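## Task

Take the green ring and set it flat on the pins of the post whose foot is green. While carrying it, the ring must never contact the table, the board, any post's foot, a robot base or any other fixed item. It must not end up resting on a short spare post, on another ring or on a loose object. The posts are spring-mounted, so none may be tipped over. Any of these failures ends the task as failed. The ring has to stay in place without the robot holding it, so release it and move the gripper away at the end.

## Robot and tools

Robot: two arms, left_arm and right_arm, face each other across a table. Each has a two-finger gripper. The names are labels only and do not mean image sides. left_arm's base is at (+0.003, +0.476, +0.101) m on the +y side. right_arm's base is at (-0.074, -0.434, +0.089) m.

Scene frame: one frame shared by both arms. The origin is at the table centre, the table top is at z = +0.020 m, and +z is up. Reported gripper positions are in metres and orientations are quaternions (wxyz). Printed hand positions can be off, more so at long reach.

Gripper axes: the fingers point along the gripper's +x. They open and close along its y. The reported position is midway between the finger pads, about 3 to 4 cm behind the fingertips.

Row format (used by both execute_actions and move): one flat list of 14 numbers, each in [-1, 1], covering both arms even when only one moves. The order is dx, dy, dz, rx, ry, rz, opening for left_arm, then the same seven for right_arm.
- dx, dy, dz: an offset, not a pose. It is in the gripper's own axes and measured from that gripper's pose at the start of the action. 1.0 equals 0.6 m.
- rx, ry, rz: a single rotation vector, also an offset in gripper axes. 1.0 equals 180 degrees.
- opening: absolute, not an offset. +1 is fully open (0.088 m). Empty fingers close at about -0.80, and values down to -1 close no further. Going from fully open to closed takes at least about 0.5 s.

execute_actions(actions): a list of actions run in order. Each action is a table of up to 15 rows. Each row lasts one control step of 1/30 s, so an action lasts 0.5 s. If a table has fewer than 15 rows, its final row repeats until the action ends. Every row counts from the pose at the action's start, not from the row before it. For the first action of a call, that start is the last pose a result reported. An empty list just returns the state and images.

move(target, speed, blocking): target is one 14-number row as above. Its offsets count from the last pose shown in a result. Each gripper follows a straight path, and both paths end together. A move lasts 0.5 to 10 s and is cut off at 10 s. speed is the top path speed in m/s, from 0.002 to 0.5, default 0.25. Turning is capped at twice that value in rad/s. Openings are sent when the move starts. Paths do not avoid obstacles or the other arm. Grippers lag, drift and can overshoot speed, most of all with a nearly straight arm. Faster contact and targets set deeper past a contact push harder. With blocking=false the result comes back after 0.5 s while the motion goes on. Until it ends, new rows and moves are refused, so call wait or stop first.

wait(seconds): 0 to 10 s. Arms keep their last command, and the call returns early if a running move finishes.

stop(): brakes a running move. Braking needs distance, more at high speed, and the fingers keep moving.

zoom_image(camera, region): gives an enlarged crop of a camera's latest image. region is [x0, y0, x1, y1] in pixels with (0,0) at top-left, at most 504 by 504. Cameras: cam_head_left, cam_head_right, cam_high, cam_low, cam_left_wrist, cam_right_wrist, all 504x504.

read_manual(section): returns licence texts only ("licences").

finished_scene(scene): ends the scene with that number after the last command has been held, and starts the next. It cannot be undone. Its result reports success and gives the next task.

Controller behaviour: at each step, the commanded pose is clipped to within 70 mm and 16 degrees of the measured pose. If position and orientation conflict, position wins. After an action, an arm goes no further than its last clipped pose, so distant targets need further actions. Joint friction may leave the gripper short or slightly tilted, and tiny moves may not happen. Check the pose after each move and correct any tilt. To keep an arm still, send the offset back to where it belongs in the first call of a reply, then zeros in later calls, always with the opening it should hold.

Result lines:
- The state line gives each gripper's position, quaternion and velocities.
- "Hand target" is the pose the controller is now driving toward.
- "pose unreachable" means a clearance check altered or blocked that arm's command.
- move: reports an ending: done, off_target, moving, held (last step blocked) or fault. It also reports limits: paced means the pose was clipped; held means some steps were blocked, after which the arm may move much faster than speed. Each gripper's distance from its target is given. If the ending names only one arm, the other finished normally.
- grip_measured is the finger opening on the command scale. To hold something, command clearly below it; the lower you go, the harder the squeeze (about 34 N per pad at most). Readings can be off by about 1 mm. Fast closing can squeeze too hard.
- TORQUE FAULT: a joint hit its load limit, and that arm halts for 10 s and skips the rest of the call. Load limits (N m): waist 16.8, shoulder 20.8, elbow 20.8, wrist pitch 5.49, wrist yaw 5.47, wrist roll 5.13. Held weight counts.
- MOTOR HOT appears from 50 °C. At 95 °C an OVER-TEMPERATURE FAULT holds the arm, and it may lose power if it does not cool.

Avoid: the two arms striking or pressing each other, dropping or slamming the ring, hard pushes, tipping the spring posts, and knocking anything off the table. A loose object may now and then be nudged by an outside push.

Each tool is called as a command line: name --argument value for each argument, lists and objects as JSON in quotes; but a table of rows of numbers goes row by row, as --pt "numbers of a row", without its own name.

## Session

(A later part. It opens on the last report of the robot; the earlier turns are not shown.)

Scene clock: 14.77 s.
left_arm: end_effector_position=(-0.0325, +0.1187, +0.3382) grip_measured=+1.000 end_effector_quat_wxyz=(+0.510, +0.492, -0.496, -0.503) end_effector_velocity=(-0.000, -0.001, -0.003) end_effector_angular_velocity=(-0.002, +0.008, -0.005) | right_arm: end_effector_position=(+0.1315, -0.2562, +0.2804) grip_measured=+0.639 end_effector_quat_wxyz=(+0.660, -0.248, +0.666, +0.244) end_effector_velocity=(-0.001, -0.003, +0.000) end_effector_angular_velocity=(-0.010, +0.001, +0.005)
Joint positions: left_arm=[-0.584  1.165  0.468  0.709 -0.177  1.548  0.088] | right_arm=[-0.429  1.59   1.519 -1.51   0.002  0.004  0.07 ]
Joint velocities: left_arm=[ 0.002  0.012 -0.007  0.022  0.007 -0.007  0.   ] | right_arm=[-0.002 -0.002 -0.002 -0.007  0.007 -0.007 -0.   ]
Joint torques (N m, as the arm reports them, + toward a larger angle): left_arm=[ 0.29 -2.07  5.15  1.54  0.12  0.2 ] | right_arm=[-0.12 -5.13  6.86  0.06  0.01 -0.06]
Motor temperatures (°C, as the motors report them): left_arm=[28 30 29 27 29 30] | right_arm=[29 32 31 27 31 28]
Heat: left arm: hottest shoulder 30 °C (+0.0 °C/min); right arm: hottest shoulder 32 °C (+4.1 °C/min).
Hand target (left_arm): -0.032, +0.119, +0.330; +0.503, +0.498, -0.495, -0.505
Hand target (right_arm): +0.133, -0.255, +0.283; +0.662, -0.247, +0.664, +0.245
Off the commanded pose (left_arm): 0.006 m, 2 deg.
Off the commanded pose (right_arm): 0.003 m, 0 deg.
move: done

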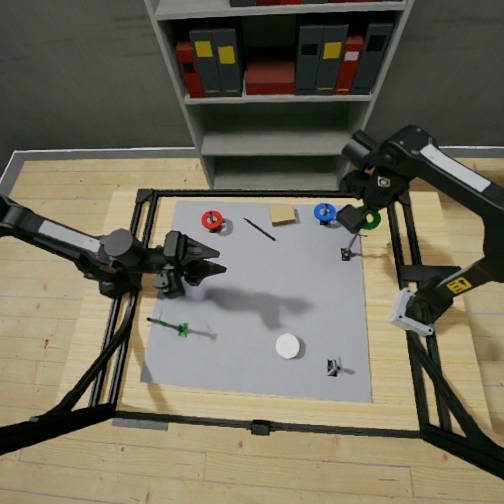

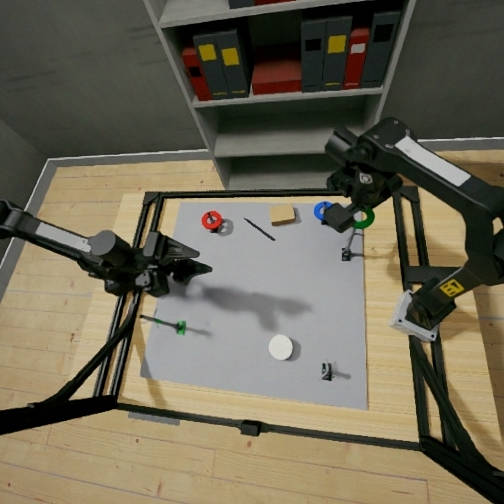

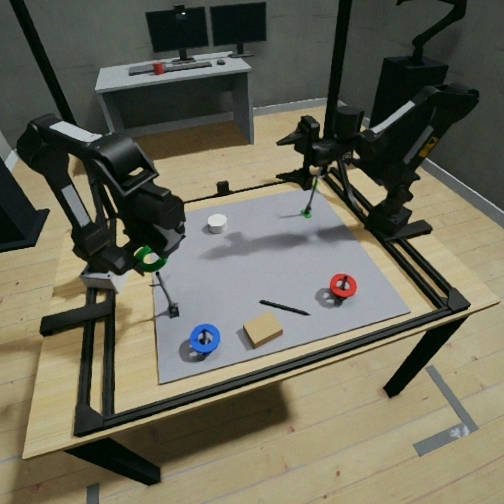

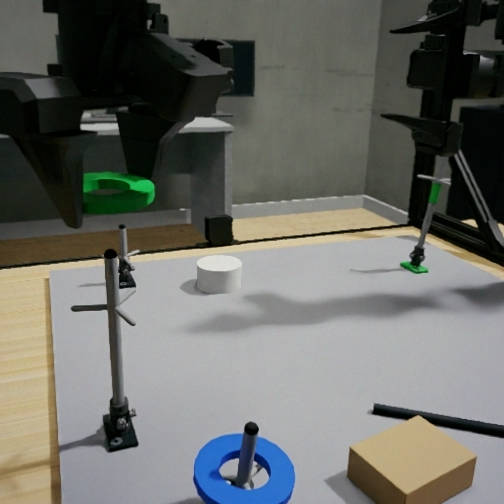

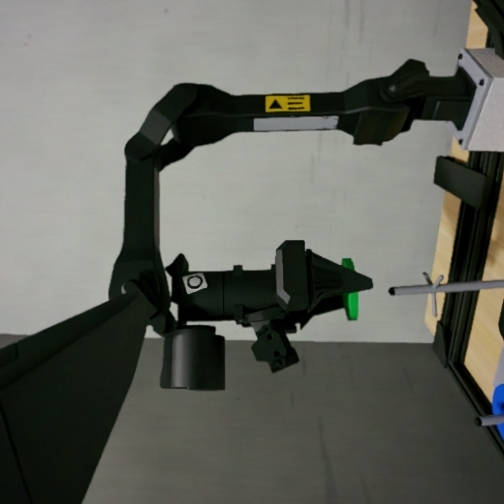

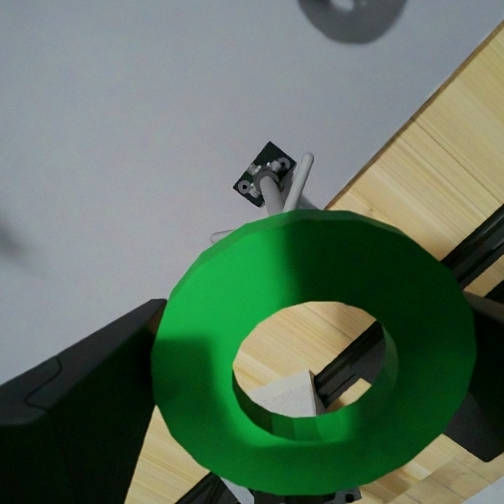

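move --target '[0,0,0,0,0,0,1, -0.092,0.502,0.07,-0.215,-0.469,0.213,0.3]' --speed 0.35

Scene clock: 18.10 s.
left_arm: end_effector_position=(-0.0324, +0.1186, +0.3379) grip_measured=+1.000 end_effector_quat_wxyz=(+0.509, +0.492, -0.496, -0.503) end_effector_velocity=(+0.000, +0.001, -0.000) end_effector_angular_velocity=(+0.002, +0.007, +0.005) | right_arm: end_effector_position=(-0.0288, +0.0007, +0.3442) grip_measured=+0.639 end_effector_quat_wxyz=(+0.712, +0.005, -0.008, +0.702) end_effector_velocity=(-0.002, +0.001, -0.001) end_effector_angular_velocity=(+0.007, +0.006, +0.020)
Joint positions: left_arm=[-0.584  1.166  0.467  0.71  -0.175  1.549  0.088] | right_arm=[ 0.278  1.475  0.764  0.729 -0.134 -0.002  0.07 ]
Joint velocities: left_arm=[-0.002 -0.007 -0.002 -0.007 -0.007 -0.007  0.   ] | right_arm=[-0.002  0.012 -0.002  0.022 -0.022  0.007 -0.   ]
Joint torques (N m, as the arm reports them, + toward a larger angle): left_arm=[-0.07 -3.1   6.97  1.21  0.03 -0.1 ] | right_arm=[ 0.18 -4.4   5.17  2.24 -0.06 -0.12]
Motor temperatures (°C, as the motors report them): left_arm=[28 30 30 28 29 30] | right_arm=[29 32 31 28 31 28]
Heat: left arm: hottest shoulder 30 °C (+0.0 °C/min); right arm: hottest shoulder 32 °C (+3.3 °C/min).
Hand target (left_arm): -0.032, +0.119, +0.338; +0.509, +0.492, -0.496, -0.503
Hand target (right_arm): -0.030, +0.001, +0.336; +0.710, -0.001, -0.002, +0.704
Off the commanded pose (left_arm): 0.000 m, 0 deg.
Off the commanded pose (right_arm): 0.010 m, 1 deg.
move: off_target (right_arm)

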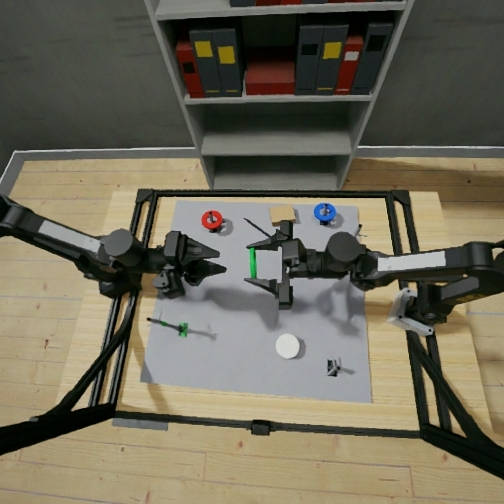

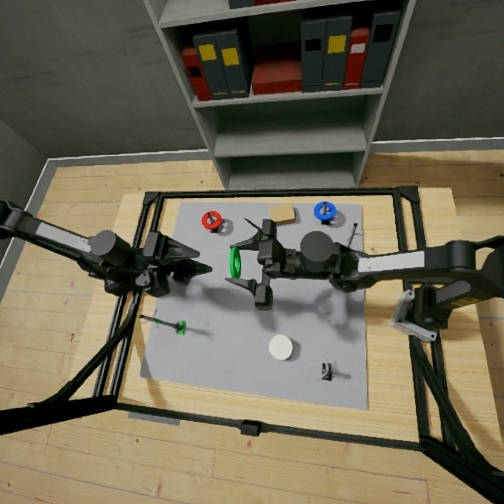

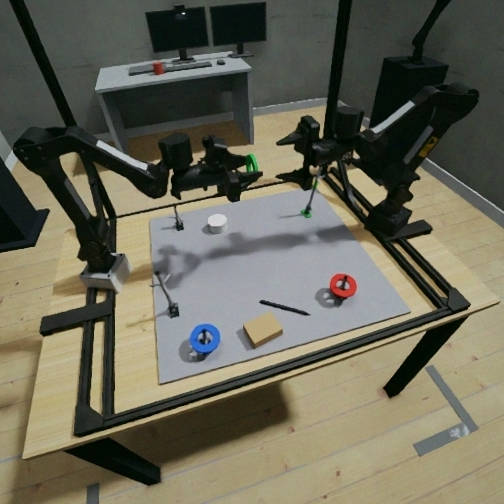

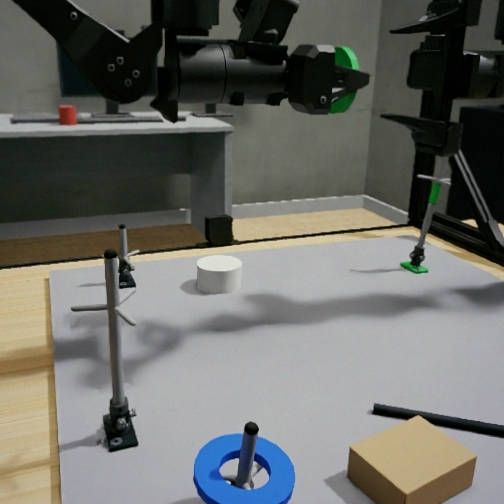

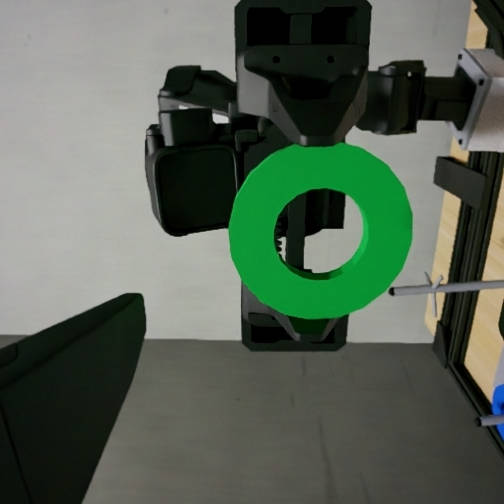

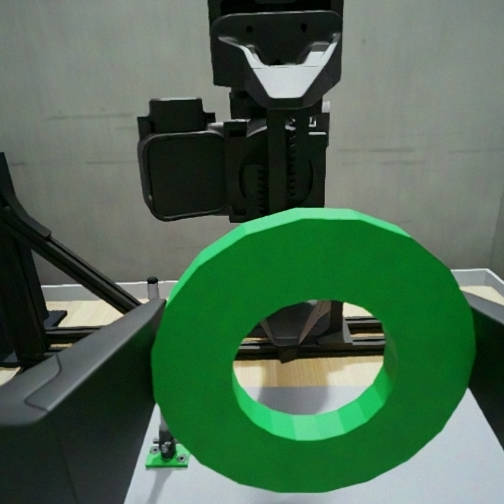

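move --target '[0.065,-0.022,0,0,0,0,1, 0,0,0,0,0,0,0.3]' --speed 0.1

Scene clock: 19.20 s.
left_arm: end_effector_position=(-0.0331, +0.0830, +0.3222) grip_measured=+1.000 end_effector_quat_wxyz=(+0.507, +0.494, -0.495, -0.504) end_effector_velocity=(+0.006, -0.002, -0.002) end_effector_angular_velocity=(+0.002, -0.008, +0.039) | right_arm: end_effector_position=(-0.0288, +0.0008, +0.3441) grip_measured=+0.639 end_effector_quat_wxyz=(+0.712, +0.005, -0.008, +0.702) end_effector_velocity=(-0.002, -0.001, +0.002) end_effector_angular_velocity=(+0.007, +0.006, +0.020)
Joint positions: left_arm=[-0.561  1.377  0.538  0.842 -0.153  1.549  0.088] | right_arm=[ 0.278  1.477  0.764  0.731 -0.134 -0.002  0.07 ]
Joint velocities: left_arm=[ 0.002  0.012  0.002  0.007 -0.037  0.007  0.   ] | right_arm=[-0.002 -0.002 -0.002  0.007 -0.022  0.007  0.   ]
Joint torques (N m, as the arm reports them, + toward a larger angle): left_arm=[ 0.25 -3.24  8.2   1.52  0.12 -0.1 ] | right_arm=[-0.1  -5.6   6.46  1.85  0.03 -0.02]
Motor temperatures (°C, as the motors report them): left_arm=[28 30 30 28 29 30] | right_arm=[29 32 31 28 31 28]
Heat: left arm: hottest shoulder 30 °C (+0.0 °C/min); right arm: hottest shoulder 32 °C (+3.1 °C/min).
Hand target (left_arm): -0.033, +0.080, +0.325; +0.509, +0.492, -0.496, -0.503
Hand target (right_arm): -0.029, +0.001, +0.344; +0.712, +0.005, -0.008, +0.702
Off the commanded pose (left_arm): 0.005 m, 0 deg.
Off the commanded pose (right_arm): 0.000 m, 0 deg.
move: done

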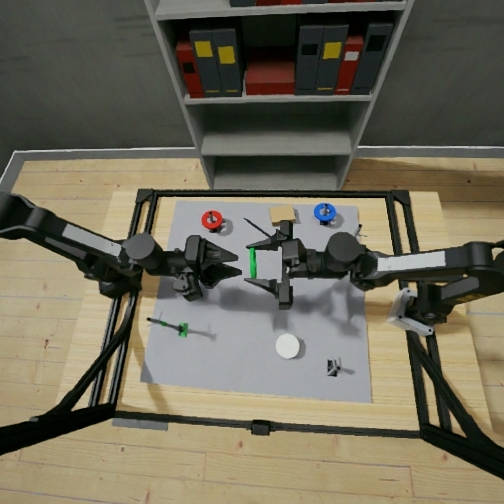

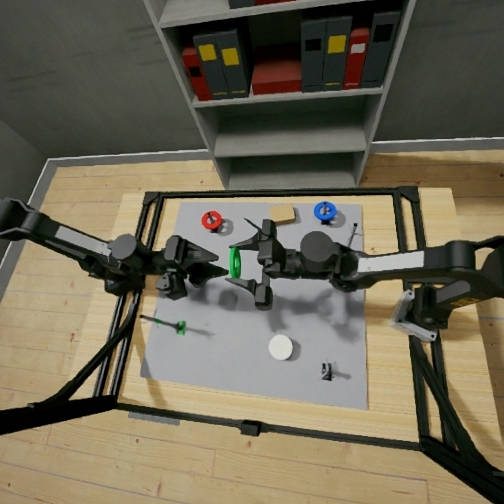

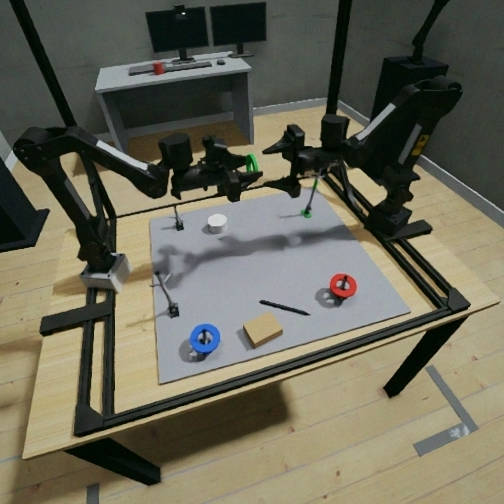

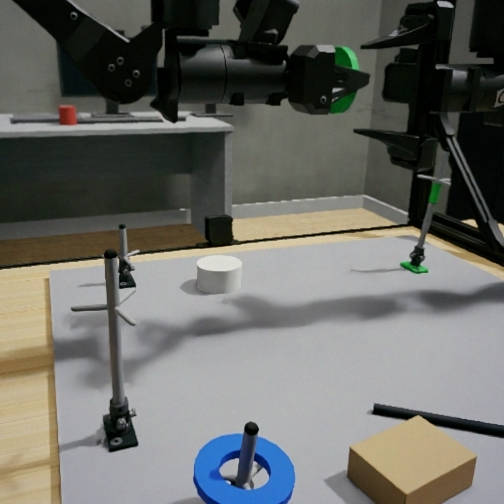

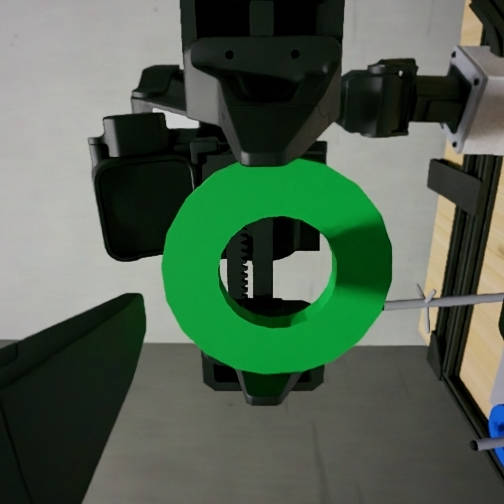

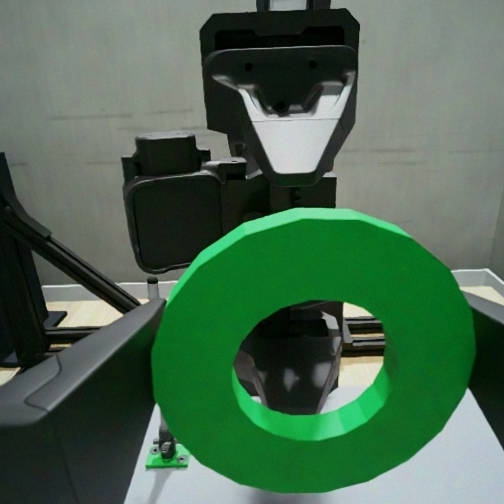

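move --target '[0.02,0.022,0,0,0,0,1, 0,0,0,0,0,0,0.3]' --speed 0.08

Scene clock: 20.03 s.
left_arm: end_effector_position=(-0.0332, +0.0747, +0.3326) grip_measured=+1.000 end_effector_quat_wxyz=(+0.506, +0.495, -0.494, -0.505) end_effector_velocity=(-0.002, -0.002, -0.008) end_effector_angular_velocity=(+0.036, +0.002, -0.010) | right_arm: end_effector_position=(-0.0288, +0.0008, +0.3441) grip_measured=+0.639 end_effector_quat_wxyz=(+0.712, +0.005, -0.008, +0.702) end_effector_velocity=(-0.002, -0.001, -0.001) end_effector_angular_velocity=(-0.012, +0.009, +0.020)
Joint positions: left_arm=[-0.557  1.381  0.594  0.786 -0.149  1.549  0.088] | right_arm=[ 0.278  1.477  0.764  0.731 -0.134 -0.002  0.07 ]
Joint velocities: left_arm=[-0.002  0.007  0.007 -0.037  0.007 -0.007  0.   ] | right_arm=[-0.002 -0.007  0.002 -0.022 -0.022  0.007 -0.   ]
Joint torques (N m, as the arm reports them, + toward a larger angle): left_arm=[ 0.22 -3.29  8.51  1.22  0.18 -0.1 ] | right_arm=[-0.07 -5.53  6.43  2.    0.02 -0.03]
Motor temperatures (°C, as the motors report them): left_arm=[28 30 30 28 29 30] | right_arm=[29 32 32 28 31 28]
Heat: left arm: hottest shoulder 30 °C (+0.0 °C/min); right arm: hottest shoulder 32 °C (+3.0 °C/min).
Hand target (left_arm): -0.033, +0.071, +0.335; +0.507, +0.494, -0.495, -0.504
Hand target (right_arm): -0.029, +0.001, +0.344; +0.712, +0.005, -0.008, +0.702
Off the commanded pose (left_arm): 0.005 m, 0 deg.
Off the commanded pose (right_arm): 0.000 m, 0 deg.
move: done

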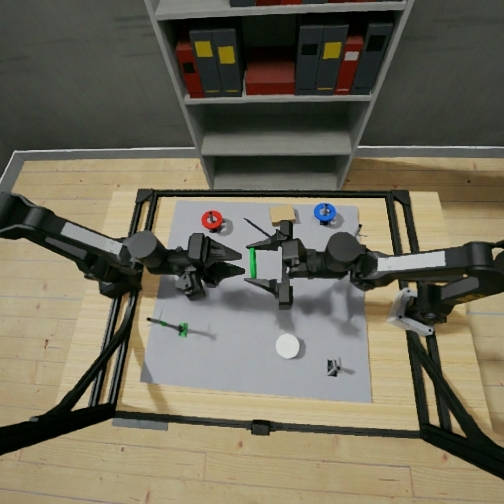

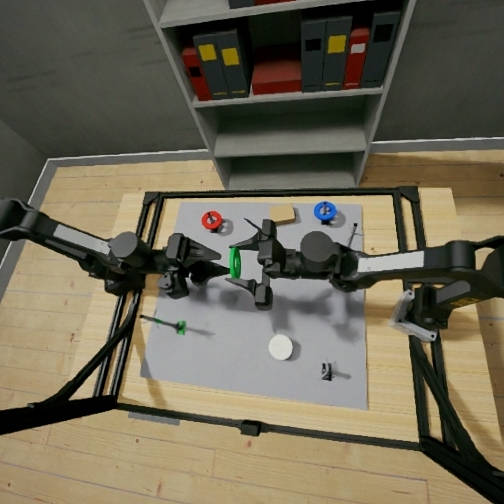

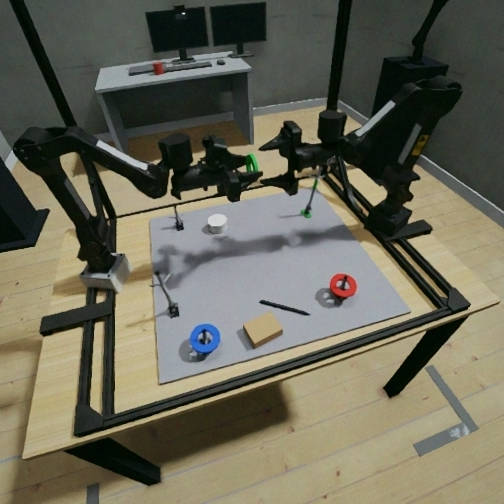

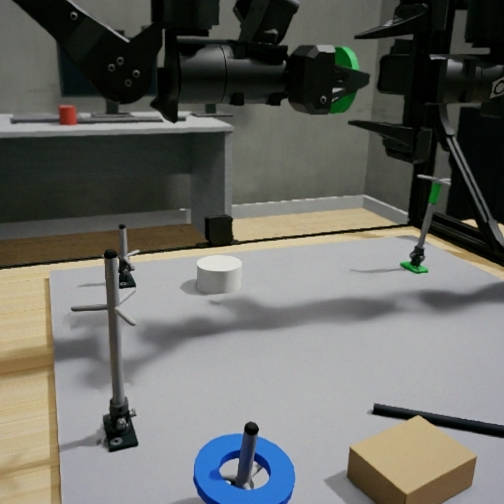

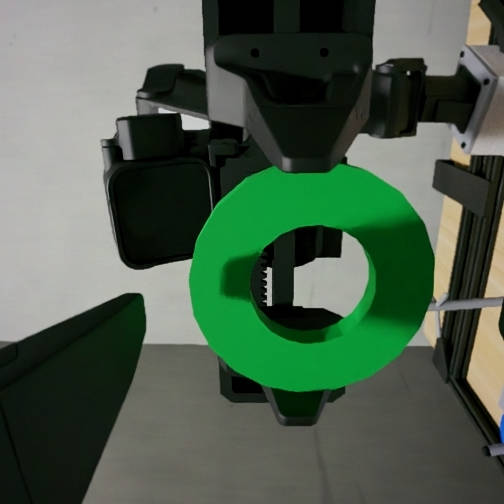

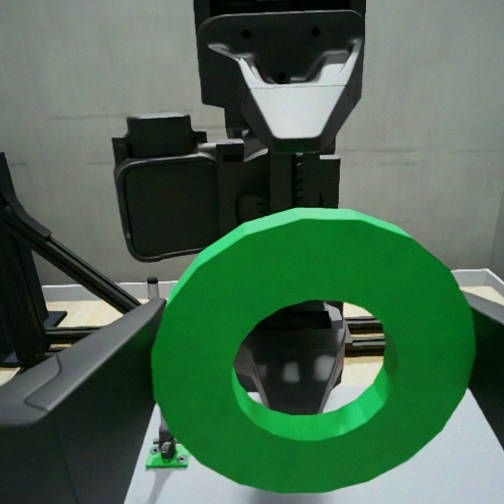

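move --target '[0.06,0.007,0,0,0,0,1, 0,0,0,0,0,0,0.3]' --speed 0.06

zoom_image --camera "cam_low" --region '[260, 0, 440, 180]'

zoom_image --camera "cam_head_left" --region '[200, 210, 310, 320]'

Scene clock: 21.20 s.
left_arm: end_effector_position=(-0.0336, +0.0425, +0.3348) grip_measured=+1.000 end_effector_quat_wxyz=(+0.505, +0.497, -0.493, -0.506) end_effector_velocity=(-0.005, -0.003, -0.001) end_effector_angular_velocity=(+0.007, +0.006, -0.015) | right_arm: end_effector_position=(-0.0288, +0.0008, +0.3441) grip_measured=+0.639 end_effector_quat_wxyz=(+0.712, +0.005, -0.008, +0.702) end_effector_velocity=(+0.002, +0.000, -0.007) end_effector_angular_velocity=(-0.027, -0.003, -0.010)
Joint positions: left_arm=[-0.542  1.506  0.714  0.787 -0.134  1.549  0.088] | right_arm=[ 0.278  1.477  0.764  0.731 -0.134 -0.002  0.07 ]
Joint velocities: left_arm=[-0.007  0.012  0.012 -0.007  0.007 -0.007  0.   ] | right_arm=[-0.002  0.002 -0.002 -0.022  0.007 -0.007 -0.   ]
Joint torques (N m, as the arm reports them, + toward a larger angle): left_arm=[ 0.15 -4.    8.51  1.32  0.16 -0.06] | right_arm=[-0.08 -5.5   6.46  2.    0.02 -0.03]
Motor temperatures (°C, as the motors report them): left_arm=[28 30 31 28 29 30] | right_arm=[29 32 32 28 31 28]
Heat: left arm: hottest elbow 31 °C (+2.8 °C/min); right arm: hottest shoulder 32 °C (+2.8 °C/min).
Hand target (left_arm): -0.033, +0.039, +0.337; +0.506, +0.495, -0.494, -0.505
Hand target (right_arm): -0.029, +0.001, +0.344; +0.712, +0.005, -0.008, +0.702
Off the commanded pose (left_arm): 0.004 m, 0 deg.
Off the commanded pose (right_arm): 0.000 m, 0 deg.
move: done

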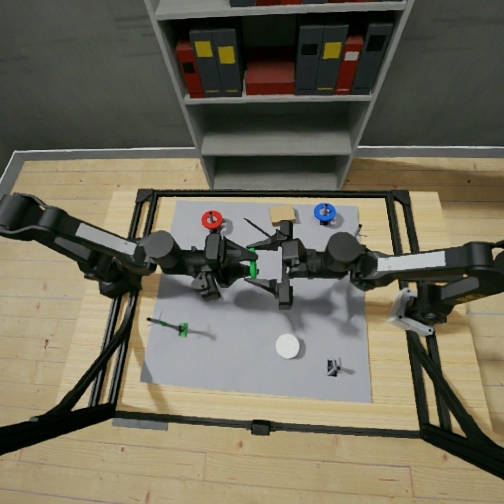

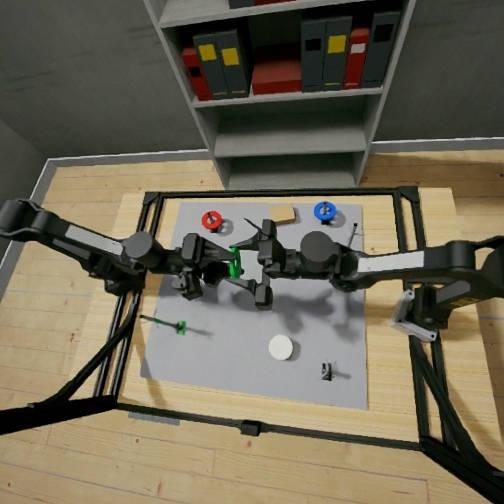

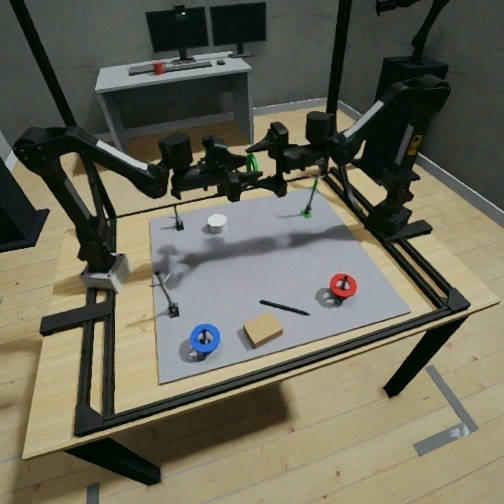

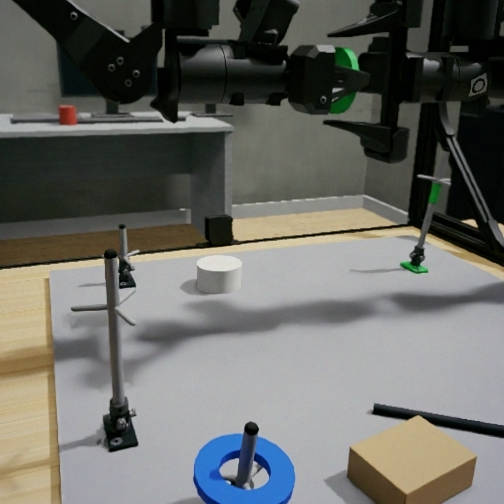

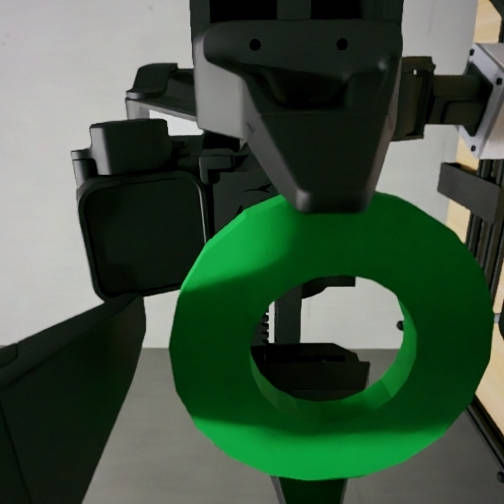

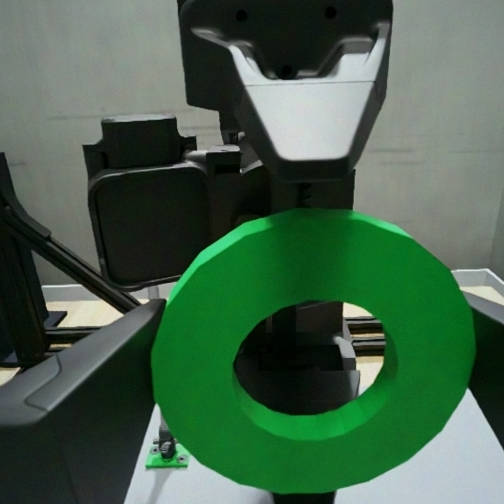

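Region (260, 0, 440, 180) of cam_low's 504x504 image, scaled by 2.800, with more detail than that image has.

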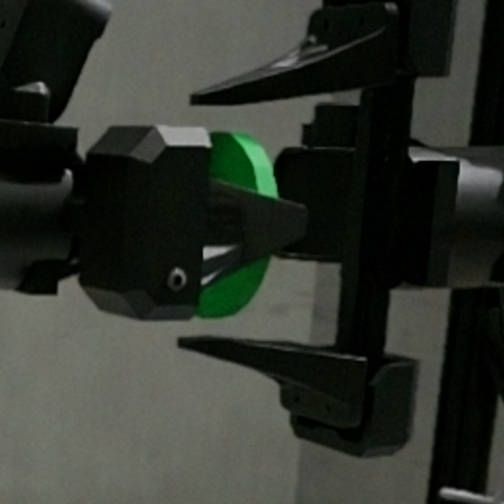

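Region (200, 210, 310, 320) of cam_head_left's 504x504 image, scaled by 4.582, with more detail than that image has.

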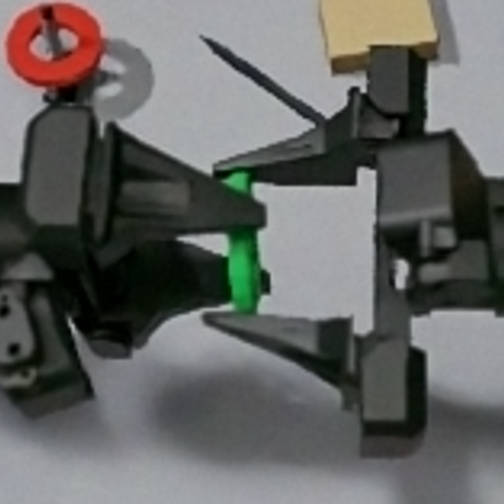

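execute_actions --actions '[[[0,0,0,0,0,0,0.9,0,0,0,0,0,0,0.3],[0,0,0,0,0,0,0.85,0,0,0,0,0,0,0.3],[0,0,0,0,0,0,0.8,0,0,0,0,0,0,0.3],[0,0,0,0,0,0,0.76,0,0,0,0,0,0,0.3],[0,0,0,0,0,0,0.72,0,0,0,0,0,0,0.3],[0,0,0,0,0,0,0.69,0,0,0,0,0,0,0.3],[0,0,0,0,0,0,0.66,0,0,0,0,0,0,0.3],[0,0,0,0,0,0,0.63,0,0,0,0,0,0,0.3],[0,0,0,0,0,0,0.6,0,0,0,0,0,0,0.3],[0,0,0,0,0,0,0.55,0,0,0,0,0,0,0.3],[0,0,0,0,0,0,0.5,0,0,0,0,0,0,0.3],[0,0,0,0,0,0,0.45,0,0,0,0,0,0,0.3],[0,0,0,0,0,0,0.4,0,0,0,0,0,0,0.3],[0,0,0,0,0,0,0.35,0,0,0,0,0,0,0.3],[0,0,0,0,0,0,0.3,0,0,0,0,0,0,0.3]]]'

zoom_image --camera "cam_low" --region '[260, 0, 440, 180]'

Scene clock: 21.93 s.
left_arm: end_effector_position=(-0.0336, +0.0422, +0.3347) grip_measured=+0.645 end_effector_quat_wxyz=(+0.505, +0.497, -0.493, -0.506) end_effector_velocity=(+0.002, +0.001, -0.002) end_effector_angular_velocity=(+0.007, +0.021, +0.020) | right_arm: end_effector_position=(-0.0288, +0.0008, +0.3441) grip_measured=+0.639 end_effector_quat_wxyz=(+0.712, +0.005, -0.008, +0.702) end_effector_velocity=(-0.000, -0.001, -0.002) end_effector_angular_velocity=(-0.007, -0.006, +0.005)
Joint positions: left_arm=[-0.542  1.507  0.715  0.786 -0.134  1.549  0.071] | right_arm=[ 0.278  1.477  0.764  0.731 -0.134 -0.002  0.07 ]
Joint velocities: left_arm=[-0.002 -0.002 -0.002 -0.007 -0.022 -0.022 -0.   ] | right_arm=[-0.002 -0.002 -0.002 -0.007 -0.007 -0.007  0.   ]
Joint torques (N m, as the arm reports them, + toward a larger angle): left_arm=[-0.06 -5.22  6.74  1.43  0.04 -0.08] | right_arm=[-0.08 -5.5   6.48  2.    0.01 -0.02]
Motor temperatures (°C, as the motors report them): left_arm=[28 30 31 28 29 30] | right_arm=[29 32 32 29 31 28]
Heat: left arm: hottest elbow 31 °C (+2.7 °C/min); right arm: hottest shoulder 32 °C (+2.7 °C/min).
Hand target (left_arm): -0.034, +0.042, +0.335; +0.505, +0.497, -0.493, -0.506
Hand target (right_arm): -0.029, +0.001, +0.344; +0.712, +0.005, -0.008, +0.702
Off the commanded pose (left_arm): 0.000 m, 0 deg.
Off the commanded pose (right_arm): 0.000 m, 0 deg.

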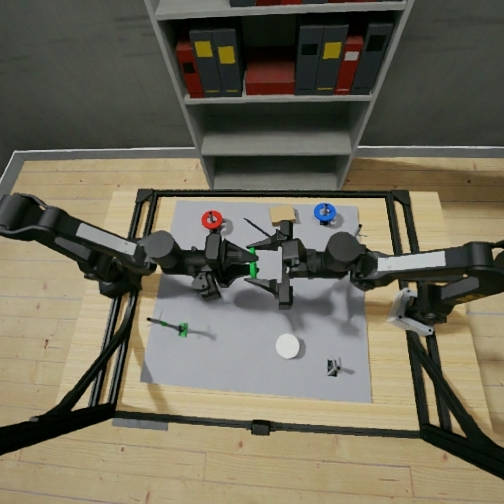

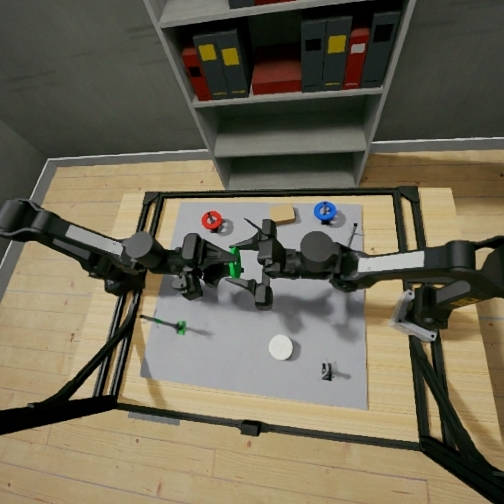

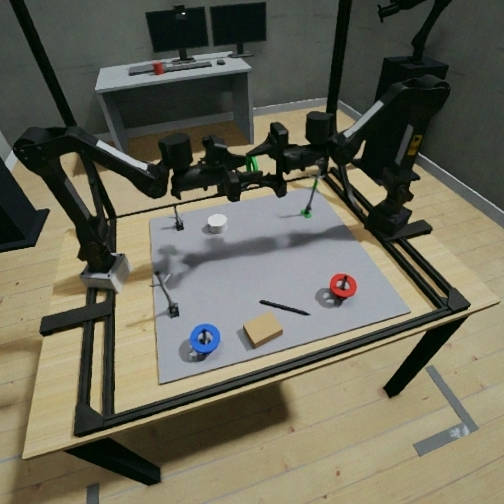

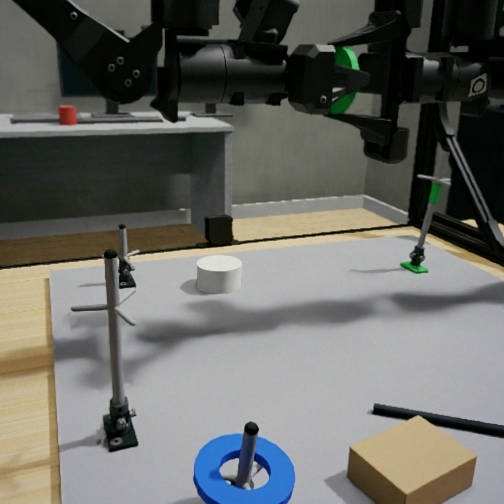

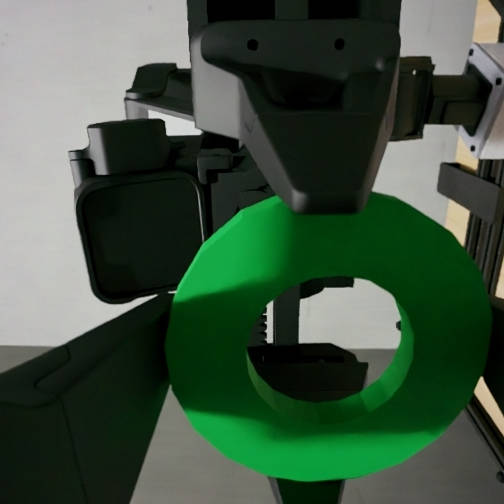

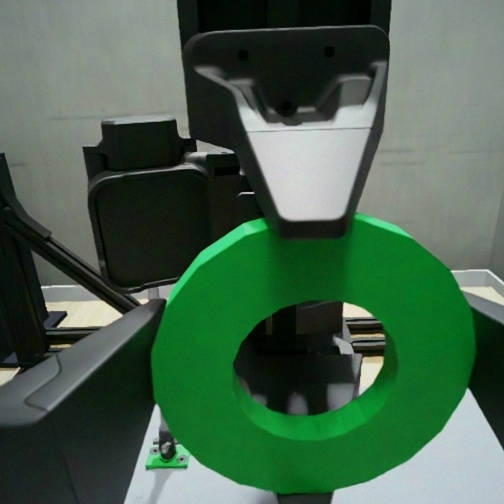

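Region (260, 0, 440, 180) of cam_low's 504x504 image, scaled by 2.800, with more detail than that image has.

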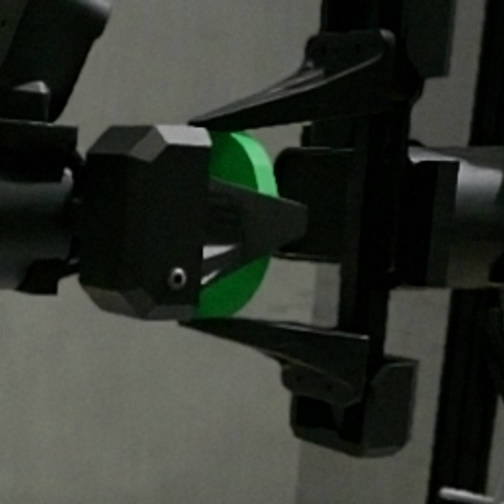

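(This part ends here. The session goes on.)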